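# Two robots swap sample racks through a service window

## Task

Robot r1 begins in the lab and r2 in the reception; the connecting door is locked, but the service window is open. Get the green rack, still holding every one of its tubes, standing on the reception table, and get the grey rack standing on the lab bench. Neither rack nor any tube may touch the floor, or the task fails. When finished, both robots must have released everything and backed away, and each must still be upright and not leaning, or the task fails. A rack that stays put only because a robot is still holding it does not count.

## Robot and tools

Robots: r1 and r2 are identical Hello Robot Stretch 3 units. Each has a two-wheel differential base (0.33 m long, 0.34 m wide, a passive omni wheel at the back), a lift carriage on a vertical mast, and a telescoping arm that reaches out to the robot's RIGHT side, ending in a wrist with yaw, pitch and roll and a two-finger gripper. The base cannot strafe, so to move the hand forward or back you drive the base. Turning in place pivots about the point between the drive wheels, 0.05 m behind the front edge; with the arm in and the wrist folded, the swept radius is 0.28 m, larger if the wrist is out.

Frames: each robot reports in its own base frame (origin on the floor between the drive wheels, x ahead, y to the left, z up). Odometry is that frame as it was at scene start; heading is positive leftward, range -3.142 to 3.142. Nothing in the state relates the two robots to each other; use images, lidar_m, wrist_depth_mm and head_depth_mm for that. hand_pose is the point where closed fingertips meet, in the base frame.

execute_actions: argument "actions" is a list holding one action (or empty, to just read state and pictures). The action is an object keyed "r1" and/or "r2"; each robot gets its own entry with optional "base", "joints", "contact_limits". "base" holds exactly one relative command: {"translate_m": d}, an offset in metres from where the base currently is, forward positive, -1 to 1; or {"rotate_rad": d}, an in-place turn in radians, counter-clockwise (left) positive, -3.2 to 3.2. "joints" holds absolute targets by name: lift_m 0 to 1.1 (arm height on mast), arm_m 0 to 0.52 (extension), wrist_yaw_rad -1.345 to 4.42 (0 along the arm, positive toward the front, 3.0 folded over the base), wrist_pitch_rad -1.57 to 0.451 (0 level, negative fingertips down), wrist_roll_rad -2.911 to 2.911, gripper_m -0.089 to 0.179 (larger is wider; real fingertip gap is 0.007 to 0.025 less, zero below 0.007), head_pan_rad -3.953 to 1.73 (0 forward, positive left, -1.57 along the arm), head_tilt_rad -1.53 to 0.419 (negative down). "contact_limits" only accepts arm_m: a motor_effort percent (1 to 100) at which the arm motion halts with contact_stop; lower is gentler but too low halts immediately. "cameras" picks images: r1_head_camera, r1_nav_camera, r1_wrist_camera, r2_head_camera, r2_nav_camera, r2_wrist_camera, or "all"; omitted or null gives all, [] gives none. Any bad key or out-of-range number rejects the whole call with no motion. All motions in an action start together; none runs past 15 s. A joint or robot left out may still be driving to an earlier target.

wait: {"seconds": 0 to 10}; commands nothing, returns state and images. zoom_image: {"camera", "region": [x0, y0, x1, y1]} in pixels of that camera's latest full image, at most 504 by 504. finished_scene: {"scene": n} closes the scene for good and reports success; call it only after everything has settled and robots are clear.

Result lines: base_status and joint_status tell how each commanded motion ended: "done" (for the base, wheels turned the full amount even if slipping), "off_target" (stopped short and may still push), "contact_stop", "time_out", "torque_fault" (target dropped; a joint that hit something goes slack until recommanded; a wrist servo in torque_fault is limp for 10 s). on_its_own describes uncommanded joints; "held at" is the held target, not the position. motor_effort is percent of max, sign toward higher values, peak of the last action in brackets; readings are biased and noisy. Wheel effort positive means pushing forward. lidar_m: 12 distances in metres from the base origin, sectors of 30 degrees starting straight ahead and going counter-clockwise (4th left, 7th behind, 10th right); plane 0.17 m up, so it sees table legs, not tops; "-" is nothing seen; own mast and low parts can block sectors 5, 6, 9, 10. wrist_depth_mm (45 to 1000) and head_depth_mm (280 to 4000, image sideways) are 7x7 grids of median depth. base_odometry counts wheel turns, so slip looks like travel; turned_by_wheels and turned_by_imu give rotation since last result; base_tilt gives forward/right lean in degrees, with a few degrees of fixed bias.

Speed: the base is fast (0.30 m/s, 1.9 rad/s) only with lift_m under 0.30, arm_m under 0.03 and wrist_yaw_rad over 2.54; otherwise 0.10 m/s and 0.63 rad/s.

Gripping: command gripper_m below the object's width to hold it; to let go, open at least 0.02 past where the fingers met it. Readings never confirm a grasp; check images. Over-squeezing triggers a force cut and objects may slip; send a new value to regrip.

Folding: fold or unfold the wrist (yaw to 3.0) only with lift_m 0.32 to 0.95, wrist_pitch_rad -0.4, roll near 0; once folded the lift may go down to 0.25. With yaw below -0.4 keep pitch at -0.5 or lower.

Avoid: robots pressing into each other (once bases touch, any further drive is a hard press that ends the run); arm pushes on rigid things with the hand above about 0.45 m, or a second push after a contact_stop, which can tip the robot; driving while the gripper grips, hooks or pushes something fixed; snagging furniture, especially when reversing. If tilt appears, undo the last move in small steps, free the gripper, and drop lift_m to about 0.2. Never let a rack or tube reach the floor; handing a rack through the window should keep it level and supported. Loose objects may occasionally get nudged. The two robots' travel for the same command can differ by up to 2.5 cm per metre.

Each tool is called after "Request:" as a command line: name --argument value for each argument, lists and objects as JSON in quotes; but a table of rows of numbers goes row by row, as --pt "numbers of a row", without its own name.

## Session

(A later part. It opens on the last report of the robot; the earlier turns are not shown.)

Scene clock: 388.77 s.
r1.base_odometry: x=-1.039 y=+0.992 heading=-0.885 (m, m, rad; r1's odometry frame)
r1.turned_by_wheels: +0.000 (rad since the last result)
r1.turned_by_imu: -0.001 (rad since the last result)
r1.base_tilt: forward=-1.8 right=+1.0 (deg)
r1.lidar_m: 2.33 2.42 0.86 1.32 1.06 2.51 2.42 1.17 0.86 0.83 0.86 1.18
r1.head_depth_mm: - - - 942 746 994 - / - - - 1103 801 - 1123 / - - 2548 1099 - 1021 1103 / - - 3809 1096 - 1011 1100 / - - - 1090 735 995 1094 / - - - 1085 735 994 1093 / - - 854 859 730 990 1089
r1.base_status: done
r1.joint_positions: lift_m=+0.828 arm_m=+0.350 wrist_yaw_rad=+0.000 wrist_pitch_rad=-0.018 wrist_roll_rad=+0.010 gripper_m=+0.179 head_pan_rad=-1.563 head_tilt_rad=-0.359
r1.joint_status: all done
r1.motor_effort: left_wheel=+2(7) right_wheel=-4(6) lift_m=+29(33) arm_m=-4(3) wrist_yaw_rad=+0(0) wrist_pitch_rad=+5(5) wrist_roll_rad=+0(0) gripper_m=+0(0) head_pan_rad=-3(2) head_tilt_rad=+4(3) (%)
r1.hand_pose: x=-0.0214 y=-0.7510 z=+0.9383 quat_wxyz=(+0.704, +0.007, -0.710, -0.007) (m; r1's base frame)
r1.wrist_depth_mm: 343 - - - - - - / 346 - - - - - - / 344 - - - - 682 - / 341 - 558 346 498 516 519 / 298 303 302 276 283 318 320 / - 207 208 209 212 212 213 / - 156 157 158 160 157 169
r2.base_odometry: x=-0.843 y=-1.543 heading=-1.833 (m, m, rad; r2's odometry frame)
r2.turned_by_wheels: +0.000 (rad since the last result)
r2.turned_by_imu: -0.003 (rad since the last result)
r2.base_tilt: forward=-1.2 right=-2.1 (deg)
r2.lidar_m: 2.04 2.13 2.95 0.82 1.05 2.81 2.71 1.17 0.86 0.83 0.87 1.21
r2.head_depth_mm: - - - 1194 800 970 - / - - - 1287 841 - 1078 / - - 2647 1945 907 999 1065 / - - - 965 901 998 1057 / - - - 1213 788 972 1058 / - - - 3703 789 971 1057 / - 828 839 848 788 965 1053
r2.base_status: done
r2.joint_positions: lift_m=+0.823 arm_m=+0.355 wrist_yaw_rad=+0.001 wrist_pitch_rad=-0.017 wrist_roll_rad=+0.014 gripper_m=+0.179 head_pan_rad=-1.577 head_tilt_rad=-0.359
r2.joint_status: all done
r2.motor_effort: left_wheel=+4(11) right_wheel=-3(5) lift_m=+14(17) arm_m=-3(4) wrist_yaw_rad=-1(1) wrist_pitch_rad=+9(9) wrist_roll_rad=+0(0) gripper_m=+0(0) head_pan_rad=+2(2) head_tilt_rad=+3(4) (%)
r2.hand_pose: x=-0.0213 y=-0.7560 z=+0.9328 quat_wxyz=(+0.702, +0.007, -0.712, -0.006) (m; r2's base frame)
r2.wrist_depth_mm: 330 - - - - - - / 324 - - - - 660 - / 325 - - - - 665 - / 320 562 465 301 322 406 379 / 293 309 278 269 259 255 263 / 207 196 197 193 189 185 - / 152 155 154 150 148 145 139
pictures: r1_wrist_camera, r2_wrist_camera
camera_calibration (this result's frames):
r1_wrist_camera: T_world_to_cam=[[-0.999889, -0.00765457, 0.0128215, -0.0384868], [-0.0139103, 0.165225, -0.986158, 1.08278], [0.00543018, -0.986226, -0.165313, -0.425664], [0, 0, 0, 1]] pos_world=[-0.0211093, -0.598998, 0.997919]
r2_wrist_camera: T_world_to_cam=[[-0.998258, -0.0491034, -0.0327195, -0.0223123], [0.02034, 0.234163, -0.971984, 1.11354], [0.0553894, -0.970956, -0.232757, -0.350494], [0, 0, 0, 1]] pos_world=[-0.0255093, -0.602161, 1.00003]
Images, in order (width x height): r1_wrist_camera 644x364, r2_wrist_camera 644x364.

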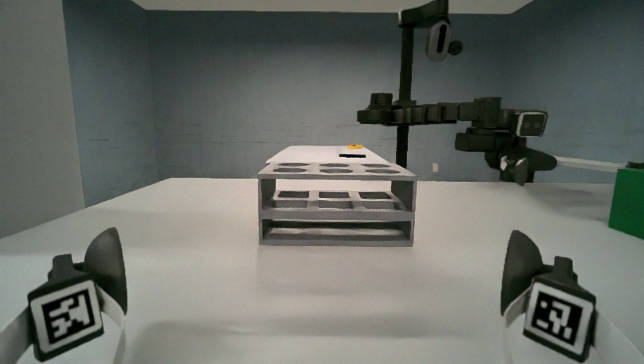

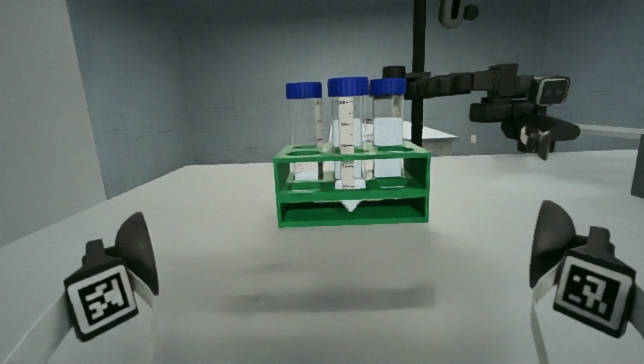

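Request:
execute_actions --actions '[{"r1": {"base": {"translate_m": -0.018}, "joints": {"lift_m": 0.833, "arm_m": 0.508}}, "r2": {"base": {"translate_m": -0.008}, "joints": {"lift_m": 0.829, "arm_m": 0.511}}}]' --cameras '["r1_wrist_camera", "r2_wrist_camera"]'

Scene clock: 402.63 s.
r1.base_odometry: x=-1.050 y=+1.006 heading=-0.885 (m, m, rad; r1's odometry frame)
r1.turned_by_wheels: +0.000 (rad since the last result)
r1.turned_by_imu: +0.001 (rad since the last result)
r1.base_tilt: forward=-1.6 right=+1.1 (deg)
r1.lidar_m: 2.35 2.44 0.86 1.25 1.00 2.49 2.40 1.16 0.86 0.83 0.86 1.18
r1.head_depth_mm: - - - 931 753 987 - / - - - 1123 788 - 1095 / - - 1897 1200 685 996 1096 / - - 3308 - 684 993 1093 / - - 3926 1108 747 987 1085 / - - - 1100 741 983 1083 / - - - 913 738 986 1081
r1.base_status: done
r1.joint_positions: lift_m=+0.833 arm_m=+0.508 wrist_yaw_rad=+0.000 wrist_pitch_rad=-0.004 wrist_roll_rad=+0.010 gripper_m=+0.179 head_pan_rad=-1.564 head_tilt_rad=-0.353
r1.joint_status: all done
r1.motor_effort: left_wheel=-1(16) right_wheel=+0(33) lift_m=+29(47) arm_m=+4(20) wrist_yaw_rad=+0(8) wrist_pitch_rad=+1(29) wrist_roll_rad=+0(1) gripper_m=+1(0) head_pan_rad=-2(2) head_tilt_rad=+0(3) (%)
r1.hand_pose: x=-0.0214 y=-0.9088 z=+0.9469 quat_wxyz=(+0.704, +0.002, -0.711, -0.002) (m; r1's base frame)
r1.wrist_depth_mm: - - - - - - - / - - - - - - - / - - - - - - 359 / - - - - - - 368 / - 338 167 187 180 355 354 / - 118 154 155 148 119 236 / - 125 124 125 140 144 185
r2.base_odometry: x=-0.841 y=-1.535 heading=-1.833 (m, m, rad; r2's odometry frame)
r2.turned_by_wheels: +0.000 (rad since the last result)
r2.turned_by_imu: -0.001 (rad since the last result)
r2.base_tilt: forward=-1.2 right=-2.1 (deg)
r2.lidar_m: 2.05 2.14 2.96 0.82 1.04 2.79 2.71 1.17 0.86 0.84 0.87 1.21
r2.head_depth_mm: - - - 1053 802 971 - / - - - 1144 844 - 1076 / - - 2627 3959 723 976 1060 / - - - 964 722 971 1058 / - - - 1223 790 973 1062 / - - - 1211 789 967 1053 / - 858 863 870 788 969 1053
r2.base_status: done
r2.joint_positions: lift_m=+0.828 arm_m=+0.511 wrist_yaw_rad=+0.001 wrist_pitch_rad=-0.014 wrist_roll_rad=+0.014 gripper_m=+0.179 head_pan_rad=-1.577 head_tilt_rad=-0.358
r2.joint_status: all done
r2.motor_effort: left_wheel=+4(5) right_wheel=-2(9) lift_m=+39(42) arm_m=+4(7) wrist_yaw_rad=-1(1) wrist_pitch_rad=+7(9) wrist_roll_rad=+0(0) gripper_m=+0(0) head_pan_rad=+2(2) head_tilt_rad=+3(2) (%)
r2.hand_pose: x=-0.0213 y=-0.9115 z=+0.9394 quat_wxyz=(+0.702, +0.005, -0.712, -0.005) (m; r2's base frame)
r2.wrist_depth_mm: - - - - - - - / - - - 155 154 601 340 / - - - 171 - - 360 / - - - 172 168 432 406 / - 328 149 130 150 134 278 / 221 207 149 142 164 137 - / 161 164 142 140 138 137 148
pictures: r1_wrist_camera, r2_wrist_camera
camera_calibration (this result's frames):
r1_wrist_camera: T_world_to_cam=[[-0.999898, -0.00761703, 0.0120471, -0.0390001], [-0.013062, 0.151453, -0.988378, 1.10693], [0.00570394, -0.988435, -0.151537, -0.594892], [0, 0, 0, 1]] pos_world=[-0.0211442, -0.755958, 1.00439]
r2_wrist_camera: T_world_to_cam=[[-0.998264, -0.0490743, -0.0325641, -0.0298856], [0.0203729, 0.231048, -0.972729, 1.15415], [0.0552599, -0.971704, -0.229647, -0.503517], [0, 0, 0, 1]] pos_world=[-0.0255229, -0.757401, 1.00608]
Images, in order (width x height): r1_wrist_camera 644x364, r2_wrist_camera 644x364.

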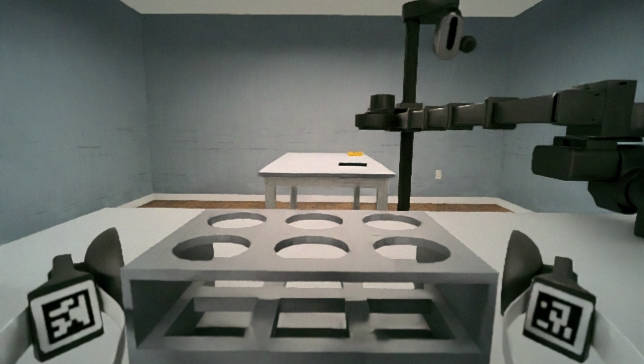

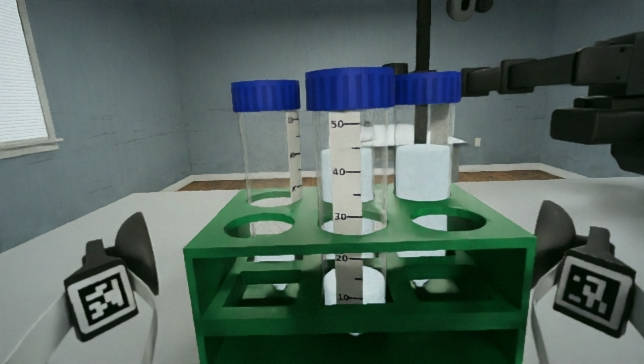

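Request:
execute_actions --actions '[{"r1": {"joints": {"gripper_m": 0.10}}, "r2": {"joints": {"arm_m": 0.52, "gripper_m": 0.10}}}]' --cameras '[]'

Request:
execute_actions --actions '[{"r1": {"joints": {"lift_m": 0.87}}, "r2": {"joints": {"lift_m": 0.87}}}]' --cameras '["r1_wrist_camera", "r2_wrist_camera"]'

Scene clock: 411.60 s.
r1.base_odometry: x=-1.050 y=+1.006 heading=-0.885 (m, m, rad; r1's odometry frame)
r1.turned_by_wheels: +0.000 (rad since the last result)
r1.turned_by_imu: +0.000 (rad since the last result)
r1.base_tilt: forward=-1.6 right=+1.0 (deg)
r1.lidar_m: 2.34 2.44 0.86 1.25 1.00 2.49 2.41 1.16 0.86 0.82 0.86 1.18
r1.head_depth_mm: - - - 930 755 989 - / - - - 1121 790 - 1098 / - - 1900 1202 685 997 1095 / - - 3326 - 682 991 1092 / - - 3910 1103 744 992 1086 / - - - 1101 742 988 1082 / - - - 917 738 982 1078
r1.base_status: not commanded
r1.joint_positions: lift_m=+0.833 arm_m=+0.508 wrist_yaw_rad=+0.000 wrist_pitch_rad=-0.004 wrist_roll_rad=+0.010 gripper_m=+0.101 head_pan_rad=-1.564 head_tilt_rad=-0.353
r1.joint_status: all done
r1.motor_effort: left_wheel=-1(1) right_wheel=+0(0) lift_m=+29(29) arm_m=+4(4) wrist_yaw_rad=+0(0) wrist_pitch_rad=+1(1) wrist_roll_rad=-1(0) gripper_m=-19(95) head_pan_rad=-2(2) head_tilt_rad=+1(1) (%)
r1.hand_pose: x=-0.0214 y=-0.9088 z=+0.9469 quat_wxyz=(+0.704, +0.002, -0.711, -0.002) (m; r1's base frame)
r1.wrist_depth_mm: - - - - - - - / - - - - - - - / - - - - - - 358 / - - - - - - 372 / 377 354 165 167 169 352 355 / 226 134 167 167 168 134 235 / - 156 149 150 147 166 176
r2.base_odometry: x=-0.841 y=-1.535 heading=-1.833 (m, m, rad; r2's odometry frame)
r2.turned_by_wheels: +0.000 (rad since the last result)
r2.turned_by_imu: -0.001 (rad since the last result)
r2.base_tilt: forward=-1.3 right=-2.1 (deg)
r2.lidar_m: 2.05 2.14 2.95 0.82 1.04 2.80 2.72 1.17 0.86 0.83 0.87 1.21
r2.head_depth_mm: - - - 1061 802 969 - / - - - 1142 845 - 1066 / - - 2704 3937 725 978 1066 / - - - 2735 721 972 1060 / - - - 1217 791 972 1062 / - - - 1216 789 969 1057 / - 858 866 873 787 966 1052
r2.base_status: not commanded
r2.joint_positions: lift_m=+0.828 arm_m=+0.520 wrist_yaw_rad=-0.001 wrist_pitch_rad=-0.014 wrist_roll_rad=+0.014 gripper_m=+0.101 head_pan_rad=-1.577 head_tilt_rad=-0.358
r2.joint_status: all done
r2.motor_effort: left_wheel=+3(4) right_wheel=-1(2) lift_m=+39(39) arm_m=+4(7) wrist_yaw_rad=+0(0) wrist_pitch_rad=+7(7) wrist_roll_rad=+0(0) gripper_m=-21(94) head_pan_rad=+2(2) head_tilt_rad=+2(3) (%)
r2.hand_pose: x=-0.0217 y=-0.9205 z=+0.9395 quat_wxyz=(+0.702, +0.005, -0.712, -0.006) (m; r2's base frame)
r2.wrist_depth_mm: - - - - - - - / - - - 127 163 600 338 / - - - 173 - - 360 / - - - 173 171 - 404 / - 325 161 133 151 133 262 / 219 - 166 143 167 144 197 / 178 159 144 147 144 148 149
pictures: none
No camera images: the call's "cameras" was empty. Leave "cameras" out to get every camera's image.

Scene clock: 412.80 s.
r1.base_odometry: x=-1.050 y=+1.006 heading=-0.885 (m, m, rad; r1's odometry frame)
r1.turned_by_wheels: +0.000 (rad since the last result)
r1.turned_by_imu: +0.000 (rad since the last result)
r1.base_tilt: forward=-1.5 right=+1.1 (deg)
r1.lidar_m: 2.35 2.44 0.86 1.25 1.00 2.49 2.41 1.16 0.86 0.83 0.86 1.18
r1.head_depth_mm: - - - 898 772 - - / - - - 1165 - 1010 1116 / - - 2563 2695 715 996 1093 / - - 3358 - 713 991 1093 / - - 3887 1069 742 985 1085 / - - - 1099 740 984 1083 / - - - 915 739 984 1078
r1.base_status: not commanded
r1.joint_positions: lift_m=+0.870 arm_m=+0.508 wrist_yaw_rad=+0.000 wrist_pitch_rad=-0.032 wrist_roll_rad=+0.010 gripper_m=+0.101 head_pan_rad=-1.564 head_tilt_rad=-0.353
r1.joint_status: all done
r1.motor_effort: left_wheel=-1(1) right_wheel=+1(0) lift_m=+43(46) arm_m=+2(4) wrist_yaw_rad=+0(0) wrist_pitch_rad=+9(10) wrist_roll_rad=-1(0) gripper_m=-18(18) head_pan_rad=-2(2) head_tilt_rad=+1(2) (%)
r1.hand_pose: x=-0.0214 y=-0.9081 z=+0.9761 quat_wxyz=(+0.704, +0.012, -0.710, -0.012) (m; r1's base frame)
r1.wrist_depth_mm: - - - - - - - / - - - - - - 336 / - - - - - - 358 / - - - - - - - / - 424 171 172 176 421 422 / 285 134 167 168 169 135 286 / - 148 149 151 146 207 219
r2.base_odometry: x=-0.841 y=-1.535 heading=-1.833 (m, m, rad; r2's odometry frame)
r2.turned_by_wheels: +0.000 (rad since the last result)
r2.turned_by_imu: +0.000 (rad since the last result)
r2.base_tilt: forward=-1.3 right=-2.1 (deg)
r2.lidar_m: 2.04 2.13 2.96 0.82 1.04 2.79 2.71 1.16 0.86 0.84 0.87 1.20
r2.head_depth_mm: - - - 1033 801 - - / - - - 1923 - 991 1071 / - - 2661 - 756 972 1067 / - - - 2723 757 976 1059 / - - - 1213 793 974 1058 / - - - 1207 787 972 1055 / - 858 864 871 786 968 1054
r2.base_status: not commanded
r2.joint_positions: lift_m=+0.869 arm_m=+0.520 wrist_yaw_rad=-0.001 wrist_pitch_rad=-0.047 wrist_roll_rad=+0.014 gripper_m=+0.104 head_pan_rad=-1.577 head_tilt_rad=-0.358
r2.joint_status: all done
r2.motor_effort: left_wheel=+3(3) right_wheel=-2(1) lift_m=+43(40) arm_m=+4(4) wrist_yaw_rad=+0(1) wrist_pitch_rad=+24(24) wrist_roll_rad=+0(0) gripper_m=-19(21) head_pan_rad=+2(3) head_tilt_rad=+3(3) (%)
r2.hand_pose: x=-0.0217 y=-0.9195 z=+0.9717 quat_wxyz=(+0.702, +0.017, -0.712, -0.018) (m; r2's base frame)
r2.wrist_depth_mm: - - - - - - - / - - - - - 591 339 / - - - 153 - - 371 / - - - 182 201 - - / - 374 164 139 176 143 324 / 277 - 167 146 167 139 248 / 219 205 143 141 139 147 192
pictures: r1_wrist_camera, r2_wrist_camera
camera_calibration (this result's frames):
r1_wrist_camera: T_world_to_cam=[[-0.999898, -0.00795138, 0.0118391, -0.0394491], [-0.0130755, 0.179686, -0.983637, 1.15668], [0.00569394, -0.983692, -0.179772, -0.557892], [0, 0, 0, 1]] pos_world=[-0.0211444, -0.756946, 1.03792]
r2_wrist_camera: T_world_to_cam=[[-0.998343, -0.0463189, -0.0341525, -0.0255708], [0.0207853, 0.263176, -0.964524, 1.20903], [0.0536638, -0.963635, -0.261777, -0.465239], [0, 0, 0, 1]] pos_world=[-0.0256921, -0.767693, 1.04348]
Images, in order (width x height): r1_wrist_camera 644x364, r2_wrist_camera 644x364.

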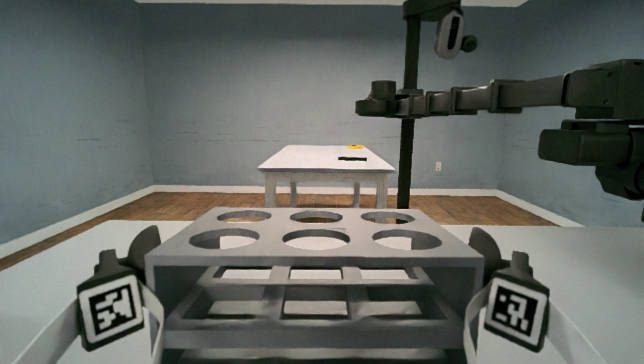

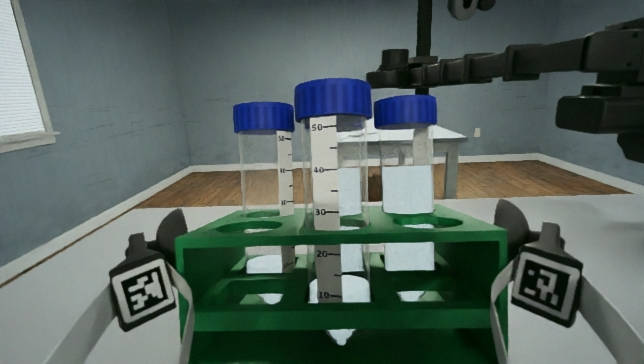

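Request:
execute_actions --actions '[{"r1": {"joints": {"arm_m": 0.28}}, "r2": {"joints": {"arm_m": 0.44}}}]' --cameras '[]'

Request:
execute_actions --actions '[{"r1": {"base": {"rotate_rad": 1.2}}, "r2": {"joints": {"lift_m": 0.832}}}]' --cameras '["r2_wrist_camera"]'

Scene clock: 450.17 s.
r1.base_odometry: x=-1.050 y=+1.006 heading=-0.885 (m, m, rad; r1's odometry frame)
r1.turned_by_wheels: +0.000 (rad since the last result)
r1.turned_by_imu: -0.001 (rad since the last result)
r1.base_tilt: forward=-1.7 right=+1.1 (deg)
r1.lidar_m: 2.34 2.44 0.86 1.25 1.00 2.49 2.40 1.16 0.86 0.83 0.86 1.18
r1.head_depth_mm: - - - 932 754 - - / - - - 1121 853 1024 1112 / - - 2581 1113 - 1020 1092 / - - 3363 1107 - 1016 1091 / - - 3951 1105 685 993 1090 / - - - 1097 739 991 1085 / - - - 913 737 984 1080
r1.base_status: not commanded
r1.joint_positions: lift_m=+0.870 arm_m=+0.280 wrist_yaw_rad=+0.000 wrist_pitch_rad=-0.034 wrist_roll_rad=+0.010 gripper_m=+0.101 head_pan_rad=-1.564 head_tilt_rad=-0.353
r1.joint_status: all done
r1.motor_effort: left_wheel=-1(1) right_wheel=+1(0) lift_m=+43(43) arm_m=-3(4) wrist_yaw_rad=+0(0) wrist_pitch_rad=+9(9) wrist_roll_rad=+0(0) gripper_m=-19(18) head_pan_rad=-3(2) head_tilt_rad=+2(1) (%)
r1.hand_pose: x=-0.0214 y=-0.6805 z=+0.9757 quat_wxyz=(+0.704, +0.012, -0.710, -0.012) (m; r1's base frame)
r1.wrist_depth_mm: 370 - - - - - - / 367 - - - - - - / 366 - - - - 649 - / 372 - - - - 580 398 / 351 421 170 172 174 424 406 / 281 134 167 169 169 135 287 / - 148 150 151 147 209 219
r2.base_odometry: x=-0.841 y=-1.535 heading=-1.833 (m, m, rad; r2's odometry frame)
r2.turned_by_wheels: +0.000 (rad since the last result)
r2.turned_by_imu: -0.001 (rad since the last result)
r2.base_tilt: forward=-1.3 right=-2.1 (deg)
r2.lidar_m: 2.05 2.13 2.97 0.82 1.04 2.80 2.71 1.17 0.87 0.84 0.87 1.21
r2.head_depth_mm: - - - 1095 804 - - / - - - 1152 - 990 1068 / - - 2661 - 723 975 1061 / - - - 2766 720 974 1063 / - - - 1218 790 972 1055 / - - - 1208 787 971 1056 / - 863 866 871 785 968 1053
r2.base_status: not commanded
r2.joint_positions: lift_m=+0.869 arm_m=+0.440 wrist_yaw_rad=-0.001 wrist_pitch_rad=-0.048 wrist_roll_rad=+0.014 gripper_m=+0.104 head_pan_rad=-1.577 head_tilt_rad=-0.358
r2.joint_status: all done
r2.motor_effort: left_wheel=+3(3) right_wheel=-1(2) lift_m=+43(43) arm_m=-4(7) wrist_yaw_rad=+0(1) wrist_pitch_rad=+24(24) wrist_roll_rad=+0(0) gripper_m=-19(19) head_pan_rad=+2(2) head_tilt_rad=+3(2) (%)
r2.hand_pose: x=-0.0217 y=-0.8400 z=+0.9715 quat_wxyz=(+0.702, +0.017, -0.712, -0.018) (m; r2's base frame)
r2.wrist_depth_mm: - - - - - - - / - - - - - 617 - / - - - 153 - 648 453 / - - - 182 201 501 401 / - 377 164 139 177 144 324 / 276 - 167 145 166 139 247 / 220 203 143 141 139 146 190
pictures: none
No camera images: the call's "cameras" was empty. Leave "cameras" out to get every camera's image.

Scene clock: 453.03 s.
r1.base_odometry: x=-1.050 y=+1.006 heading=+0.315 (m, m, rad; r1's odometry frame)
r1.turned_by_wheels: +1.200 (rad since the last result)
r1.turned_by_imu: +1.211 (rad since the last result)
r1.base_tilt: forward=-1.6 right=+1.1 (deg)
r1.lidar_m: 0.86 0.88 0.90 2.42 2.04 1.02 0.83 0.83 0.91 1.42 2.35 2.57
r1.head_depth_mm: 1102 1134 1179 1224 1256 - - / 1236 1287 1349 1415 1425 1630 1411 / 1469 1545 1620 1689 - 1674 1441 / 1799 1907 2028 2130 - 1675 1436 / 2089 2243 2375 2547 2183 1795 1428 / 2026 2141 2316 2442 2372 1795 1429 / 1957 2050 2195 2343 2355 1782 1427
r1.base_status: done
r1.joint_positions: lift_m=+0.870 arm_m=+0.280 wrist_yaw_rad=+0.000 wrist_pitch_rad=-0.034 wrist_roll_rad=+0.010 gripper_m=+0.101 head_pan_rad=-1.564 head_tilt_rad=-0.353
r1.joint_status: not commanded
r1.motor_effort: left_wheel=-4(8) right_wheel=+3(10) lift_m=+43(43) arm_m=-3(4) wrist_yaw_rad=+1(0) wrist_pitch_rad=+9(9) wrist_roll_rad=+0(0) gripper_m=-19(19) head_pan_rad=-3(3) head_tilt_rad=+2(1) (%)
r1.hand_pose: x=-0.0214 y=-0.6805 z=+0.9757 quat_wxyz=(+0.704, +0.012, -0.710, -0.012) (m; r1's base frame)
r1.wrist_depth_mm: - - - - 960 690 546 / - - - - 993 707 545 / - - - - 982 736 549 / - - - - 997 717 558 / - - 171 172 175 720 566 / - 133 167 167 168 135 551 / - 148 149 151 147 754 562
r2.base_odometry: x=-0.841 y=-1.535 heading=-1.833 (m, m, rad; r2's odometry frame)
r2.turned_by_wheels: +0.000 (rad since the last result)
r2.turned_by_imu: -0.001 (rad since the last result)
r2.base_tilt: forward=-1.3 right=-2.1 (deg)
r2.lidar_m: 2.05 2.14 2.95 0.82 1.04 2.80 2.71 1.16 0.86 0.84 0.87 1.21
r2.head_depth_mm: - - - 3958 802 970 - / - - - 2731 846 - 1079 / - - 2645 2898 - 978 1063 / - - - 2716 - 968 1060 / - - - 1215 791 973 1059 / - - - 1214 787 972 1055 / - 859 863 870 786 967 1053
r2.base_status: not commanded
r2.joint_positions: lift_m=+0.833 arm_m=+0.440 wrist_yaw_rad=-0.001 wrist_pitch_rad=-0.023 wrist_roll_rad=+0.014 gripper_m=+0.104 head_pan_rad=-1.577 head_tilt_rad=-0.358
r2.joint_status: all done
r2.motor_effort: left_wheel=+3(3) right_wheel=-1(1) lift_m=+14(41) arm_m=-3(3) wrist_yaw_rad=+0(1) wrist_pitch_rad=+12(24) wrist_roll_rad=+0(0) gripper_m=-19(19) head_pan_rad=+2(3) head_tilt_rad=+3(2) (%)
r2.hand_pose: x=-0.0217 y=-0.8409 z=+0.9413 quat_wxyz=(+0.702, +0.008, -0.712, -0.009) (m; r2's base frame)
r2.wrist_depth_mm: - - - - - - - / - - - 127 163 - 810 / - - - 173 - - - / - - 490 175 172 426 406 / 308 311 162 134 153 134 265 / 221 - 167 143 168 144 204 / 180 163 144 147 145 150 155
pictures: r2_wrist_camera
camera_calibration (this result's frames):
r2_wrist_camera: T_world_to_cam=[[-0.998342, -0.0471313, -0.0330566, -0.0246789], [0.0208176, 0.239792, -0.970601, 1.14513], [0.0536724, -0.96968, -0.238413, -0.424467], [0, 0, 0, 1]] pos_world=[-0.0256947, -0.687353, 1.00945]
Images, in order (width x height): r2_wrist_camera 644x364.

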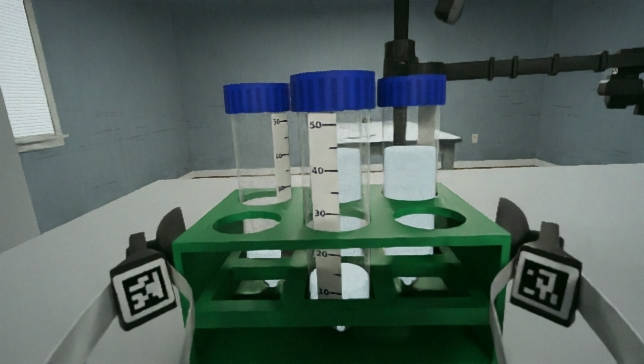

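Request:
execute_actions --actions '[{"r1": {"base": {"rotate_rad": 1.93}, "joints": {"arm_m": 0.5, "lift_m": 0.78, "head_tilt_rad": -0.5}}, "r2": {"joints": {"gripper_m": 0.179}}}]' --cameras '[]'

Request:
execute_actions --actions '[{"r1": {"joints": {"lift_m": 0.705}}, "r2": {"joints": {"arm_m": 0.475, "lift_m": 0.828}}}]' --cameras '["r1_head_camera", "r2_wrist_camera"]'

Scene clock: 466.73 s.
r1.base_odometry: x=-1.050 y=+1.006 heading=+2.245 (m, m, rad; r1's odometry frame)
r1.turned_by_wheels: +1.930 (rad since the last result)
r1.turned_by_imu: +1.947 (rad since the last result)
r1.base_tilt: forward=-1.6 right=+1.1 (deg)
r1.lidar_m: 2.40 1.19 0.86 0.83 0.85 1.15 2.34 2.42 0.87 1.35 0.88 2.51
r1.head_depth_mm: 3013 3287 3537 2644 1908 1628 - / 3016 3322 3509 1098 999 - 1263 / 3003 3276 1661 - 1906 1571 1302 / 2958 3245 1642 - 1830 1558 1297 / 2986 3212 1632 1031 1833 1560 1298 / 2951 3203 1619 1079 1747 1560 1291 / 2925 3195 3380 1065 1504 1195 1259
r1.base_status: done
r1.joint_positions: lift_m=+0.780 arm_m=+0.500 wrist_yaw_rad=+0.000 wrist_pitch_rad=-0.034 wrist_roll_rad=+0.010 gripper_m=+0.101 head_pan_rad=-1.564 head_tilt_rad=-0.494
r1.joint_status: all done
r1.motor_effort: left_wheel=-4(10) right_wheel=+3(12) lift_m=+31(38) arm_m=+2(5) wrist_yaw_rad=+0(1) wrist_pitch_rad=+10(9) wrist_roll_rad=+0(0) gripper_m=-18(19) head_pan_rad=-2(2) head_tilt_rad=-2(12) (%)
r1.hand_pose: x=-0.0214 y=-0.9000 z=+0.8860 quat_wxyz=(+0.704, +0.012, -0.710, -0.012) (m; r1's base frame)
r1.wrist_depth_mm: - - - - - - - / - - - - - - - / - - - - - - - / - - 960 - - - - / 575 546 170 173 175 - - / 368 134 168 168 167 134 - / - 148 150 150 148 275 289
r2.base_odometry: x=-0.841 y=-1.535 heading=-1.833 (m, m, rad; r2's odometry frame)
r2.turned_by_wheels: +0.000 (rad since the last result)
r2.turned_by_imu: -0.002 (rad since the last result)
r2.base_tilt: forward=-1.2 right=-2.1 (deg)
r2.lidar_m: 2.05 2.14 2.96 0.82 1.04 2.81 2.71 1.17 0.86 0.83 0.87 1.21
r2.head_depth_mm: - - - - 803 968 - / - - 2699 1671 845 - 1079 / - - 3566 - - 978 1059 / - - - 2713 - 975 1053 / - - - 1214 788 975 1057 / - - - 1206 787 966 1057 / - 859 863 871 784 968 1053
r2.base_status: not commanded
r2.joint_positions: lift_m=+0.833 arm_m=+0.440 wrist_yaw_rad=-0.001 wrist_pitch_rad=-0.023 wrist_roll_rad=+0.014 gripper_m=+0.179 head_pan_rad=-1.577 head_tilt_rad=-0.358
r2.joint_status: all done
r2.motor_effort: left_wheel=+4(3) right_wheel=-2(1) lift_m=+14(14) arm_m=-4(3) wrist_yaw_rad=+0(0) wrist_pitch_rad=+12(14) wrist_roll_rad=+0(0) gripper_m=+0(84) head_pan_rad=+3(2) head_tilt_rad=+3(3) (%)
r2.hand_pose: x=-0.0217 y=-0.8408 z=+0.9413 quat_wxyz=(+0.702, +0.008, -0.712, -0.009) (m; r2's base frame)
r2.wrist_depth_mm: - - - - - - - / - - - 126 - 932 - / - - - 167 - - - / - - 484 176 172 426 409 / 307 328 164 136 155 197 283 / 223 203 166 146 168 145 - / 163 167 144 143 142 146 150
pictures: none
No camera images: the call's "cameras" was empty. Leave "cameras" out to get every camera's image.

Scene clock: 468.23 s.
r1.base_odometry: x=-1.050 y=+1.006 heading=+2.245 (m, m, rad; r1's odometry frame)
r1.turned_by_wheels: +0.000 (rad since the last result)
r1.turned_by_imu: +0.000 (rad since the last result)
r1.base_tilt: forward=-1.7 right=+1.2 (deg)
r1.lidar_m: 2.40 1.19 0.86 0.82 0.85 1.15 2.34 2.43 0.86 1.35 0.88 2.51
r1.head_depth_mm: 3006 3270 3500 2636 1924 1576 1336 / 2975 3274 3472 1097 1019 1548 - / 2963 3249 1658 1144 1832 1569 1299 / 2985 3256 1645 1110 1838 1565 1295 / 2949 3207 1629 1081 1817 1550 1300 / 2972 3183 1616 1072 1748 1543 1295 / 2930 3213 3364 1070 1508 1198 1252
r1.base_status: not commanded
r1.joint_positions: lift_m=+0.705 arm_m=+0.500 wrist_yaw_rad=+0.000 wrist_pitch_rad=-0.025 wrist_roll_rad=+0.010 gripper_m=+0.101 head_pan_rad=-1.564 head_tilt_rad=-0.494
r1.joint_status: all done
r1.motor_effort: left_wheel=-4(4) right_wheel=+4(4) lift_m=+30(33) arm_m=+2(3) wrist_yaw_rad=+0(0) wrist_pitch_rad=+7(9) wrist_roll_rad=+0(0) gripper_m=-19(18) head_pan_rad=-2(2) head_tilt_rad=-2(2) (%)
r1.hand_pose: x=-0.0214 y=-0.9003 z=+0.8134 quat_wxyz=(+0.704, +0.009, -0.710, -0.009) (m; r1's base frame)
r1.wrist_depth_mm: - - - - - - - / - - - - - - - / - - - - - - - / - 610 600 624 620 - - / 327 330 165 166 169 337 339 / 226 134 166 167 167 134 234 / - 156 149 150 146 167 176
r2.base_odometry: x=-0.841 y=-1.535 heading=-1.833 (m, m, rad; r2's odometry frame)
r2.turned_by_wheels: +0.000 (rad since the last result)
r2.turned_by_imu: +0.000 (rad since the last result)
r2.base_tilt: forward=-1.1 right=-2.1 (deg)
r2.lidar_m: 2.05 2.13 2.96 0.82 1.04 2.81 2.71 1.17 0.86 0.84 0.87 1.21
r2.head_depth_mm: - - - 1661 802 970 - / - - 2690 1671 866 - 1083 / - - 3618 - - 975 1068 / - - - 2722 - 977 1061 / - - - 1214 792 973 1058 / - - - 1215 788 968 1053 / - 858 863 865 786 966 1056
r2.base_status: not commanded
r2.joint_positions: lift_m=+0.829 arm_m=+0.475 wrist_yaw_rad=-0.001 wrist_pitch_rad=-0.018 wrist_roll_rad=+0.014 gripper_m=+0.179 head_pan_rad=-1.577 head_tilt_rad=-0.358
r2.joint_status: all done
r2.motor_effort: left_wheel=+3(3) right_wheel=-2(2) lift_m=+12(15) arm_m=+5(3) wrist_yaw_rad=+0(0) wrist_pitch_rad=+9(12) wrist_roll_rad=+0(0) gripper_m=+0(0) head_pan_rad=+2(2) head_tilt_rad=+2(3) (%)
r2.hand_pose: x=-0.0218 y=-0.8754 z=+0.9389 quat_wxyz=(+0.702, +0.006, -0.712, -0.007) (m; r2's base frame)
r2.wrist_depth_mm: - - - - - - - / - - - 105 144 - - / - - - 161 - 872 - / - - 481 156 157 421 409 / - 327 148 121 137 132 277 / 227 117 152 133 152 122 - / 159 153 123 121 119 118 147
pictures: r1_head_camera (sideways: a quarter turn clockwise sets it upright), r2_wrist_camera
camera_calibration (this result's frames):
r1_head_camera: T_world_to_cam=[[-0.00104261, 0.478958, -0.877837, 1.16472], [0.998654, -0.0450206, -0.0257499, 0.0331145], [-0.0518539, -0.876683, -0.478266, 0.579123], [0, 0, 0, 1]] pos_world=[-0.00182581, -0.0486555, 1.30027]
r2_wrist_camera: T_world_to_cam=[[-0.99835, -0.0471535, -0.0327816, -0.0267089], [0.020848, 0.234301, -0.971941, 1.14746], [0.0535111, -0.97102, -0.232931, -0.464877], [0, 0, 0, 1]] pos_world=[-0.025711, -0.721516, 1.00611]
Images, in order (width x height): r1_head_camera 896x504, r2_wrist_camera 644x364.

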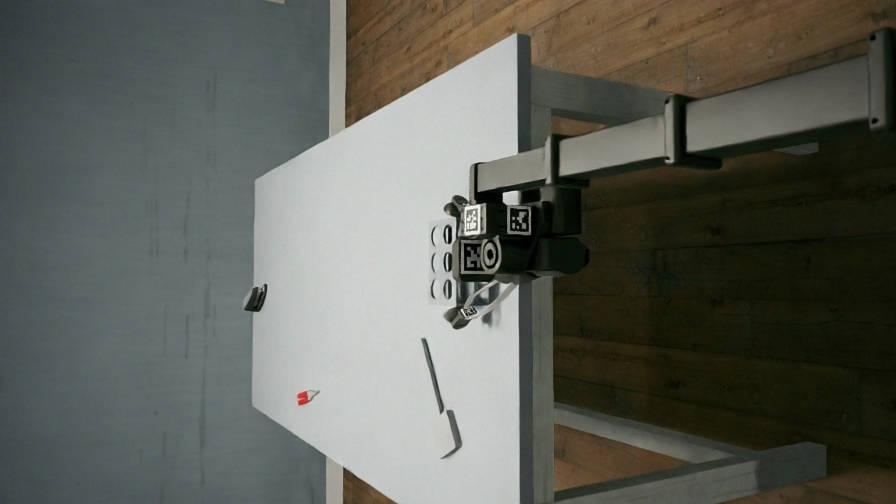

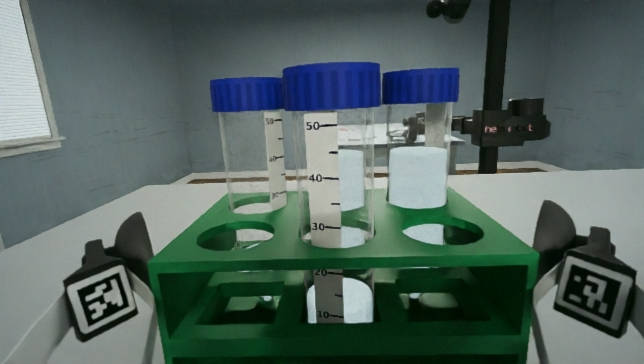

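Request:
execute_actions --actions '[{"r1": {"joints": {"gripper_m": 0.179, "lift_m": 0.70}}, "r2": {"joints": {"gripper_m": 0.10, "arm_m": 0.49}}}]' --cameras '[]'

Request:
execute_actions --actions '[{"r1": {"joints": {"arm_m": 0.2}}, "r2": {"joints": {"lift_m": 0.87}}}]' --cameras '["r1_head_camera", "r2_wrist_camera"]'

Scene clock: 478.40 s.
r1.base_odometry: x=-1.050 y=+1.006 heading=+2.245 (m, m, rad; r1's odometry frame)
r1.turned_by_wheels: +0.000 (rad since the last result)
r1.turned_by_imu: +0.000 (rad since the last result)
r1.base_tilt: forward=-1.6 right=+1.0 (deg)
r1.lidar_m: 2.40 1.19 0.86 0.82 0.85 1.16 2.35 2.42 0.86 1.35 0.88 2.50
r1.head_depth_mm: 2989 3303 3577 2642 1912 1573 1324 / 3022 3233 3535 1091 1019 1536 - / 3033 3256 1655 1145 1800 1568 1299 / 2984 3214 1650 1027 1832 1566 1292 / 2953 3204 1641 1079 1825 1558 1298 / 2981 3246 1624 1077 1759 1550 1290 / 2948 3185 3400 1067 1507 1197 1256
r1.base_status: not commanded
r1.joint_positions: lift_m=+0.700 arm_m=+0.500 wrist_yaw_rad=+0.000 wrist_pitch_rad=-0.017 wrist_roll_rad=+0.010 gripper_m=+0.179 head_pan_rad=-1.564 head_tilt_rad=-0.494
r1.joint_status: all done
r1.motor_effort: left_wheel=-4(4) right_wheel=+4(3) lift_m=+29(31) arm_m=+2(2) wrist_yaw_rad=+0(0) wrist_pitch_rad=+5(7) wrist_roll_rad=+0(0) gripper_m=+1(86) head_pan_rad=-2(2) head_tilt_rad=-2(3) (%)
r1.hand_pose: x=-0.0214 y=-0.9006 z=+0.8105 quat_wxyz=(+0.704, +0.006, -0.710, -0.006) (m; r1's base frame)
r1.wrist_depth_mm: - - - - - - - / - - - - - - - / - - - - - - - / - 599 608 610 622 - - / 302 321 158 161 162 339 343 / - 142 172 172 173 135 228 / - 153 135 136 136 163 182
r2.base_odometry: x=-0.841 y=-1.535 heading=-1.833 (m, m, rad; r2's odometry frame)
r2.turned_by_wheels: +0.000 (rad since the last result)
r2.turned_by_imu: -0.001 (rad since the last result)
r2.base_tilt: forward=-1.3 right=-2.0 (deg)
r2.lidar_m: 2.05 2.14 2.97 0.83 1.04 2.81 2.71 1.16 0.87 0.84 0.87 1.21
r2.head_depth_mm: - - - 1643 804 968 - / - - 3074 1670 841 - 1080 / - - 3569 - 722 977 1060 / - - - 2734 721 975 1060 / - - - 1216 793 972 1054 / - - - 1212 788 975 1056 / - 859 862 870 787 967 1051
r2.base_status: not commanded
r2.joint_positions: lift_m=+0.829 arm_m=+0.490 wrist_yaw_rad=-0.001 wrist_pitch_rad=-0.017 wrist_roll_rad=+0.014 gripper_m=+0.101 head_pan_rad=-1.577 head_tilt_rad=-0.358
r2.joint_status: all done
r2.motor_effort: left_wheel=+4(3) right_wheel=-2(2) lift_m=+12(12) arm_m=+5(3) wrist_yaw_rad=+1(1) wrist_pitch_rad=+9(9) wrist_roll_rad=+0(0) gripper_m=-21(94) head_pan_rad=+2(2) head_tilt_rad=+2(3) (%)
r2.hand_pose: x=-0.0218 y=-0.8904 z=+0.9389 quat_wxyz=(+0.702, +0.006, -0.712, -0.007) (m; r2's base frame)
r2.wrist_depth_mm: - - - - - - - / - - - 121 161 - - / - - - - - 884 - / - - - 172 171 431 406 / 340 321 153 134 149 131 260 / 217 - 168 142 162 140 196 / 177 159 147 146 143 147 149
pictures: none
No camera images: the call's "cameras" was empty. Leave "cameras" out to get every camera's image.

Scene clock: 481.83 s.
r1.base_odometry: x=-1.050 y=+1.006 heading=+2.245 (m, m, rad; r1's odometry frame)
r1.turned_by_wheels: +0.000 (rad since the last result)
r1.turned_by_imu: +0.000 (rad since the last result)
r1.base_tilt: forward=-1.6 right=+1.1 (deg)
r1.lidar_m: 2.40 1.19 0.86 0.82 0.85 1.16 2.35 2.43 0.86 1.35 0.88 2.51
r1.head_depth_mm: 2994 3278 3519 2659 1916 1578 1308 / 3001 3282 3505 1095 1039 1487 - / 2942 3279 1648 1093 1835 1667 - / 2968 3250 1651 1016 1832 - 1242 / 2968 3223 1628 1081 1820 1560 1299 / 2952 3198 1620 1075 1752 1548 1293 / 2925 3187 3399 1066 1512 1198 1255
r1.base_status: not commanded
r1.joint_positions: lift_m=+0.700 arm_m=+0.200 wrist_yaw_rad=+0.000 wrist_pitch_rad=-0.019 wrist_roll_rad=+0.010 gripper_m=+0.179 head_pan_rad=-1.564 head_tilt_rad=-0.494
r1.joint_status: all done
r1.motor_effort: left_wheel=-4(4) right_wheel=+3(4) lift_m=+29(29) arm_m=-4(4) wrist_yaw_rad=+1(0) wrist_pitch_rad=+5(5) wrist_roll_rad=+0(0) gripper_m=+1(0) head_pan_rad=-2(2) head_tilt_rad=-2(2) (%)
r1.hand_pose: x=-0.0214 y=-0.6010 z=+0.8100 quat_wxyz=(+0.704, +0.007, -0.710, -0.007) (m; r1's base frame)
r1.wrist_depth_mm: - - - - - - - / - - - - - - - / - - - - - - - / - 570 584 466 636 - - / 392 397 401 404 373 379 - / 401 - - - - 453 - / - - - - - - -
r2.base_odometry: x=-0.841 y=-1.535 heading=-1.833 (m, m, rad; r2's odometry frame)
r2.turned_by_wheels: +0.000 (rad since the last result)
r2.turned_by_imu: -0.001 (rad since the last result)
r2.base_tilt: forward=-1.2 right=-2.0 (deg)
r2.lidar_m: 2.05 2.14 2.96 0.82 1.04 2.81 2.71 1.17 0.86 0.83 0.87 1.21
r2.head_depth_mm: - - - 1654 806 - - / - - 3087 1702 - 990 1063 / - - 3568 - 743 971 1064 / - - - - 724 978 1062 / - - - - 793 971 1056 / - - - 1206 789 969 1055 / - 858 864 871 784 970 1055
r2.base_status: not commanded
r2.joint_positions: lift_m=+0.869 arm_m=+0.490 wrist_yaw_rad=-0.001 wrist_pitch_rad=-0.047 wrist_roll_rad=+0.014 gripper_m=+0.104 head_pan_rad=-1.577 head_tilt_rad=-0.358
r2.joint_status: all done
r2.motor_effort: left_wheel=+4(3) right_wheel=-2(2) lift_m=+43(45) arm_m=+4(5) wrist_yaw_rad=+0(1) wrist_pitch_rad=+24(24) wrist_roll_rad=+0(0) gripper_m=-19(21) head_pan_rad=+2(3) head_tilt_rad=+2(2) (%)
r2.hand_pose: x=-0.0218 y=-0.8895 z=+0.9717 quat_wxyz=(+0.702, +0.017, -0.712, -0.018) (m; r2's base frame)
r2.wrist_depth_mm: - - - - - - - / - - - - - - - / - - - 177 - 895 - / - - - 181 201 958 - / - 378 162 139 173 139 328 / 276 - 167 145 165 138 246 / 220 203 142 141 139 153 192
pictures: r1_head_camera (sideways: a quarter turn clockwise sets it upright), r2_wrist_camera
camera_calibration (this result's frames):
r1_head_camera: T_world_to_cam=[[-0.00104252, 0.478961, -0.877836, 1.16472], [0.998654, -0.0450208, -0.02575, 0.0331147], [-0.0518541, -0.876681, -0.478269, 0.579127], [0, 0, 0, 1]] pos_world=[-0.00182582, -0.0486555, 1.30026]
r2_wrist_camera: T_world_to_cam=[[-0.998348, -0.04616, -0.0342072, -0.0240267], [0.0208795, 0.263182, -0.96452, 1.20114], [0.0535249, -0.963641, -0.261784, -0.436333], [0, 0, 0, 1]] pos_world=[-0.0257117, -0.737697, 1.04348]
Images, in order (width x height): r1_head_camera 896x504, r2_wrist_camera 644x364.

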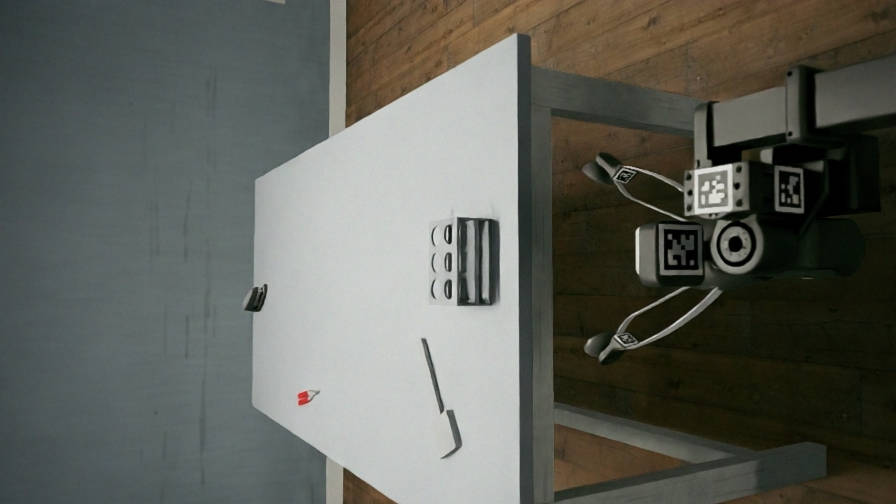

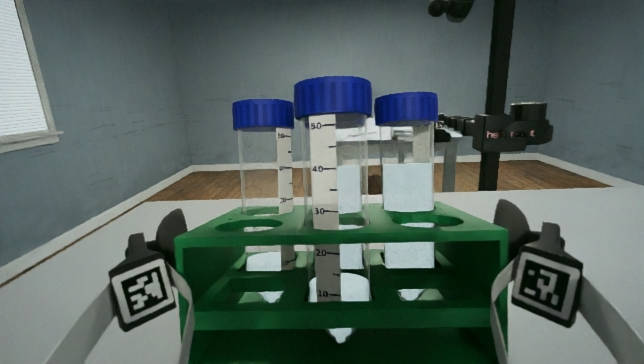

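Request:
execute_actions --actions '[{"r1": {"joints": {"arm_m": 0.02}}, "r2": {"base": {"translate_m": -0.33}, "joints": {"arm_m": 0.28, "wrist_pitch_rad": 0.1}}}]' --cameras '["r2_wrist_camera"]'

Request:
execute_actions --actions '[{"r2": {"base": {"rotate_rad": 1.2}}}]' --cameras '["r2_wrist_camera"]'

Request:
execute_actions --actions '[{"r2": {"base": {"rotate_rad": 1.95}, "joints": {"arm_m": 0.5, "lift_m": 0.78, "head_tilt_rad": -0.5}}}]' --cameras '["r2_wrist_camera", "r2_head_camera"]'

Scene clock: 505.90 s.
r1.base_odometry: x=-1.050 y=+1.006 heading=+2.245 (m, m, rad; r1's odometry frame)
r1.turned_by_wheels: +0.000 (rad since the last result)
r1.turned_by_imu: -0.001 (rad since the last result)
r1.base_tilt: forward=-1.6 right=+1.1 (deg)
r1.lidar_m: 2.40 1.19 0.86 0.83 0.85 1.15 2.34 2.42 0.86 1.35 0.88 2.51
r1.head_depth_mm: 2975 3293 3527 2650 1919 1586 1306 / 3017 3276 3477 1098 1036 1213 1288 / 2972 3282 1654 1092 1835 1570 1303 / 2936 3256 1643 1011 1829 1554 1332 / 2942 3245 1635 1078 1809 1552 1292 / 2948 3204 1633 1074 1749 1555 1287 / 2959 3233 3407 1068 1513 1197 1257
r1.base_status: not commanded
r1.joint_positions: lift_m=+0.700 arm_m=+0.020 wrist_yaw_rad=+0.000 wrist_pitch_rad=-0.019 wrist_roll_rad=+0.010 gripper_m=+0.179 head_pan_rad=-1.564 head_tilt_rad=-0.494
r1.joint_status: all done
r1.motor_effort: left_wheel=-4(4) right_wheel=+4(4) lift_m=+29(29) arm_m=-4(3) wrist_yaw_rad=+0(0) wrist_pitch_rad=+5(5) wrist_roll_rad=+0(1) gripper_m=+1(0) head_pan_rad=-3(2) head_tilt_rad=-3(1) (%)
r1.hand_pose: x=-0.0214 y=-0.4210 z=+0.8100 quat_wxyz=(+0.704, +0.007, -0.710, -0.007) (m; r1's base frame)
r1.wrist_depth_mm: - - - - - - - / - - - - - - - / - - - - - - - / - 608 610 620 643 - - / - 607 592 585 595 - - / - - - - - - - / - - - - - - -
r2.base_odometry: x=-0.755 y=-1.216 heading=-1.833 (m, m, rad; r2's odometry frame)
r2.turned_by_wheels: +0.000 (rad since the last result)
r2.turned_by_imu: +0.001 (rad since the last result)
r2.base_tilt: forward=-1.2 right=-2.0 (deg)
r2.lidar_m: 2.38 2.48 0.88 1.21 3.35 2.46 2.38 1.16 0.86 0.83 0.87 1.20
r2.head_depth_mm: - - - 953 804 - - / - - - 4000 890 - 1058 / - - - 1623 - - 1054 / - - 3000 1139 - 990 1053 / - - - 2691 719 967 1048 / - - - 1209 789 964 1046 / - - - 1202 786 965 1046
r2.base_status: done
r2.joint_positions: lift_m=+0.869 arm_m=+0.280 wrist_yaw_rad=-0.001 wrist_pitch_rad=+0.046 wrist_roll_rad=+0.014 gripper_m=+0.104 head_pan_rad=-1.577 head_tilt_rad=-0.358
r2.joint_status: wrist_pitch_rad off_target (ended at +0.046, target +0.100); the others done
r2.motor_effort: left_wheel=+4(5) right_wheel=-2(9) lift_m=+42(42) arm_m=-4(4) wrist_yaw_rad=+1(0) wrist_pitch_rad=+27(32) wrist_roll_rad=+0(0) gripper_m=-19(19) head_pan_rad=+2(2) head_tilt_rad=+3(4) (%)
r2.hand_pose: x=-0.0217 y=-0.6823 z=+0.9957 quat_wxyz=(+0.702, -0.016, -0.712, +0.016) (m; r2's base frame)
r2.wrist_depth_mm: - - - - - - 382 / - - - - - - 387 / - - - 178 - - 388 / - - - 181 201 - 390 / 536 510 162 139 173 139 376 / 350 - 167 144 166 138 311 / 277 247 141 140 139 152 229
pictures: r2_wrist_camera
camera_calibration (this result's frames):
r2_wrist_camera: T_world_to_cam=[[-0.998331, -0.0495692, -0.0296178, -0.0204343], [0.0206958, 0.171687, -0.984934, 1.12769], [0.0539074, -0.983904, -0.170374, -0.335255], [0, 0, 0, 1]] pos_world=[-0.0256659, -0.524481, 1.05298]
Images, in order (width x height): r2_wrist_camera 644x364.

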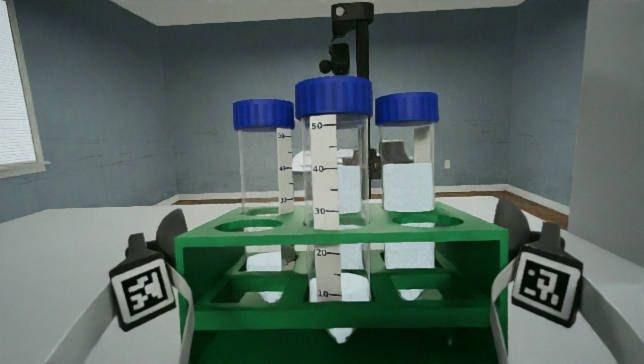

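Scene clock: 508.73 s.
r1.base_odometry: x=-1.050 y=+1.006 heading=+2.245 (m, m, rad; r1's odometry frame)
r1.turned_by_wheels: +0.000 (rad since the last result)
r1.turned_by_imu: +0.000 (rad since the last result)
r1.base_tilt: forward=-1.6 right=+1.1 (deg)
r1.lidar_m: 2.40 1.19 0.86 0.83 0.85 1.16 2.34 2.42 0.87 1.35 0.88 2.51
r1.head_depth_mm: 3022 3309 3532 2668 1915 1570 1311 / 2978 3276 3509 1098 1036 1214 1288 / 2992 3221 1663 1094 1833 1567 1304 / 2965 3250 1648 1015 1824 1569 1325 / 2939 3217 1629 1080 1817 1563 1295 / 2970 3214 1627 1075 1749 1553 1290 / 2931 3214 3363 1071 1506 1202 1258
r1.base_status: not commanded
r1.joint_positions: lift_m=+0.700 arm_m=+0.020 wrist_yaw_rad=+0.000 wrist_pitch_rad=-0.019 wrist_roll_rad=+0.010 gripper_m=+0.179 head_pan_rad=-1.564 head_tilt_rad=-0.494
r1.joint_status: not commanded
r1.motor_effort: left_wheel=-4(4) right_wheel=+3(4) lift_m=+29(29) arm_m=-3(4) wrist_yaw_rad=+1(0) wrist_pitch_rad=+5(5) wrist_roll_rad=-1(0) gripper_m=+0(1) head_pan_rad=-2(2) head_tilt_rad=-2(3) (%)
r1.hand_pose: x=-0.0214 y=-0.4210 z=+0.8100 quat_wxyz=(+0.704, +0.007, -0.710, -0.007) (m; r1's base frame)
r1.wrist_depth_mm: - - - - - - - / - - - - - - - / - - - - - - - / - 611 621 605 662 - - / - 599 601 583 582 - - / - - - - - - - / - - - - - - -
r2.base_odometry: x=-0.755 y=-1.216 heading=-0.633 (m, m, rad; r2's odometry frame)
r2.turned_by_wheels: +1.200 (rad since the last result)
r2.turned_by_imu: +1.194 (rad since the last result)
r2.base_tilt: forward=-1.3 right=-2.1 (deg)
r2.lidar_m: 0.88 0.89 2.95 2.40 1.94 1.02 0.84 0.83 0.92 1.45 2.38 2.62
r2.head_depth_mm: 1132 1169 1201 1248 1283 - - / 1308 1360 1410 1468 1516 - 1496 / 1570 1639 1705 1756 - - 1499 / 1937 2042 2162 2098 - 1760 1493 / 2145 2269 2412 2573 2309 1877 1485 / 2073 2194 2318 2476 2563 1889 1494 / 2000 2111 2233 2358 2403 1885 1481
r2.base_status: done
r2.joint_positions: lift_m=+0.869 arm_m=+0.280 wrist_yaw_rad=+0.000 wrist_pitch_rad=+0.046 wrist_roll_rad=+0.014 gripper_m=+0.104 head_pan_rad=-1.577 head_tilt_rad=-0.358
r2.joint_status: not commanded
r2.motor_effort: left_wheel=-3(11) right_wheel=+3(9) lift_m=+43(42) arm_m=-3(4) wrist_yaw_rad=-1(0) wrist_pitch_rad=+27(26) wrist_roll_rad=+0(0) gripper_m=-19(20) head_pan_rad=+3(2) head_tilt_rad=+3(2) (%)
r2.hand_pose: x=-0.0215 y=-0.6823 z=+0.9957 quat_wxyz=(+0.702, -0.016, -0.712, +0.016) (m; r2's base frame)
r2.wrist_depth_mm: - - - - - 718 556 / - - - - 991 719 554 / - - - 178 917 728 554 / - - - 181 201 739 574 / - - 162 139 173 139 577 / - - 167 144 165 138 555 / - - 143 141 139 153 621
pictures: r2_wrist_camera
camera_calibration (this result's frames):
r2_wrist_camera: T_world_to_cam=[[-0.998297, -0.0502595, -0.0296205, -0.0207247], [0.0205797, 0.171701, -0.984934, 1.12769], [0.0545882, -0.983866, -0.170374, -0.335228], [0, 0, 0, 1]] pos_world=[-0.0255975, -0.524487, 1.05298]
Images, in order (width x height): r2_wrist_camera 644x364.

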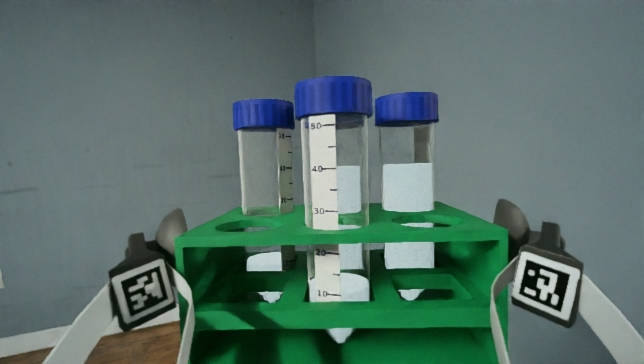

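Scene clock: 512.80 s.
r1.base_odometry: x=-1.050 y=+1.006 heading=+2.245 (m, m, rad; r1's odometry frame)
r1.turned_by_wheels: +0.000 (rad since the last result)
r1.turned_by_imu: +0.000 (rad since the last result)
r1.base_tilt: forward=-1.7 right=+1.1 (deg)
r1.lidar_m: 2.40 1.19 0.86 0.83 0.85 1.15 2.34 2.42 0.86 1.35 0.88 2.51
r1.head_depth_mm: 3006 3273 3550 2661 1903 1584 1310 / 2988 3280 3497 1099 1036 1214 1292 / 3004 3263 1653 1089 1827 1569 1305 / 2970 3223 1647 1016 1833 1565 1333 / 2972 3192 1643 1076 1819 1556 1295 / 2948 3202 1624 1076 1754 1555 1296 / 2930 3201 3406 1065 1509 1194 1261
r1.base_status: not commanded
r1.joint_positions: lift_m=+0.700 arm_m=+0.020 wrist_yaw_rad=+0.000 wrist_pitch_rad=-0.019 wrist_roll_rad=+0.010 gripper_m=+0.179 head_pan_rad=-1.564 head_tilt_rad=-0.494
r1.joint_status: not commanded
r1.motor_effort: left_wheel=-4(4) right_wheel=+4(4) lift_m=+29(29) arm_m=-3(4) wrist_yaw_rad=+1(0) wrist_pitch_rad=+5(5) wrist_roll_rad=-1(0) gripper_m=+0(0) head_pan_rad=-2(2) head_tilt_rad=-2(1) (%)
r1.hand_pose: x=-0.0214 y=-0.4210 z=+0.8100 quat_wxyz=(+0.704, +0.007, -0.710, -0.007) (m; r1's base frame)
r1.wrist_depth_mm: - - - - - - - / - - - - - - - / - - - - - - - / - 610 625 624 643 - - / - 587 587 594 589 - - / - - - - - - - / - - - - - - -
r2.base_odometry: x=-0.755 y=-1.216 heading=+1.317 (m, m, rad; r2's odometry frame)
r2.turned_by_wheels: +1.950 (rad since the last result)
r2.turned_by_imu: +1.939 (rad since the last result)
r2.base_tilt: forward=-1.2 right=-2.0 (deg)
r2.lidar_m: 2.38 1.15 0.85 0.83 0.87 1.20 2.38 2.48 0.87 1.24 0.89 2.46
r2.head_depth_mm: 3043 3341 3592 2774 987 1652 - / 3022 3320 3540 1186 978 - 1313 / 3040 3229 1885 1319 1864 1644 1347 / 3018 3279 1858 987 1864 1641 1340 / 3018 3296 1853 1112 984 1638 1342 / 3048 3294 2008 1168 982 1624 1305 / 3025 3315 3588 1157 982 1148 1273
r2.base_status: done
r2.joint_positions: lift_m=+0.781 arm_m=+0.500 wrist_yaw_rad=+0.001 wrist_pitch_rad=+0.047 wrist_roll_rad=+0.014 gripper_m=+0.104 head_pan_rad=-1.577 head_tilt_rad=-0.494
r2.joint_status: all done
r2.motor_effort: left_wheel=-3(13) right_wheel=+3(10) lift_m=+16(39) arm_m=+3(6) wrist_yaw_rad=+0(0) wrist_pitch_rad=+26(27) wrist_roll_rad=+0(0) gripper_m=-19(20) head_pan_rad=+2(2) head_tilt_rad=-2(17) (%)
r2.hand_pose: x=-0.0213 y=-0.9018 z=+0.9074 quat_wxyz=(+0.702, -0.016, -0.712, +0.017) (m; r2's base frame)
r2.wrist_depth_mm: - - - - - - - / - - - - - - - / - - - 181 - - - / - - - 182 202 - - / - - 163 139 173 139 - / - - 167 144 165 138 407 / 341 315 143 140 139 153 300
pictures: r2_head_camera (sideways: a quarter turn clockwise sets it upright), r2_wrist_camera
camera_calibration (this result's frames):
r2_head_camera: T_world_to_cam=[[-0.0189325, 0.433432, -0.900987, 1.18616], [0.998792, -0.0326744, -0.0367061, 0.0392269], [-0.0453488, -0.900594, -0.43229, 0.521501], [0, 0, 0, 1]] pos_world=[0.00692686, -0.0431757, 1.29559]
r2_wrist_camera: T_world_to_cam=[[-0.998254, -0.0511368, -0.0295728, -0.034988], [0.0204389, 0.170706, -0.98511, 1.07761], [0.0554236, -0.983994, -0.169362, -0.567238], [0, 0, 0, 1]] pos_world=[-0.0255136, -0.743902, 0.964458]
Images, in order (width x height): r2_head_camera 896x504, r2_wrist_camera 644x364.

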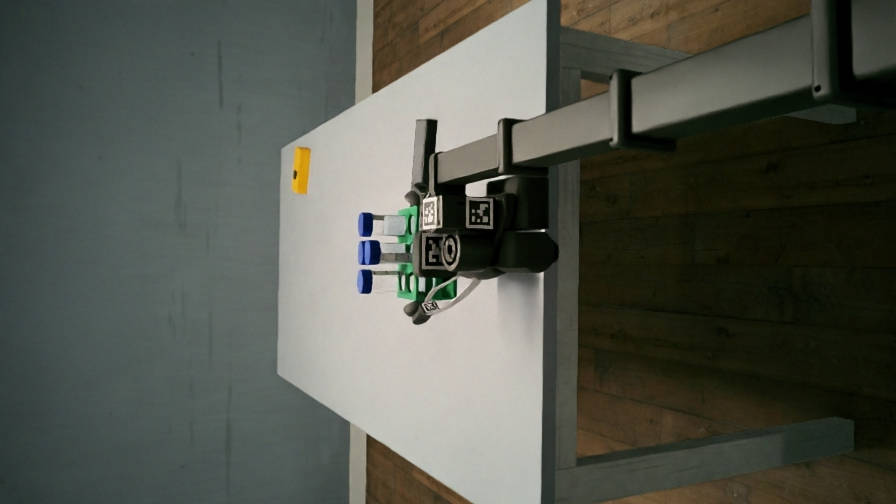

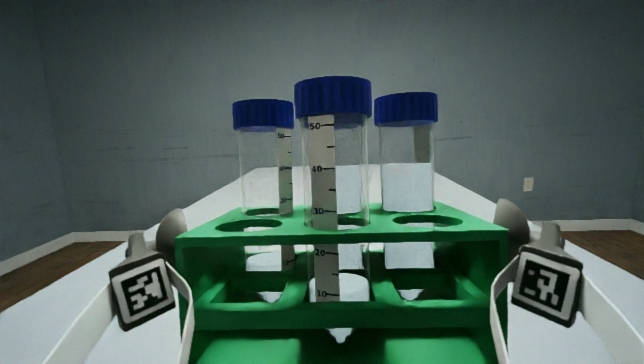

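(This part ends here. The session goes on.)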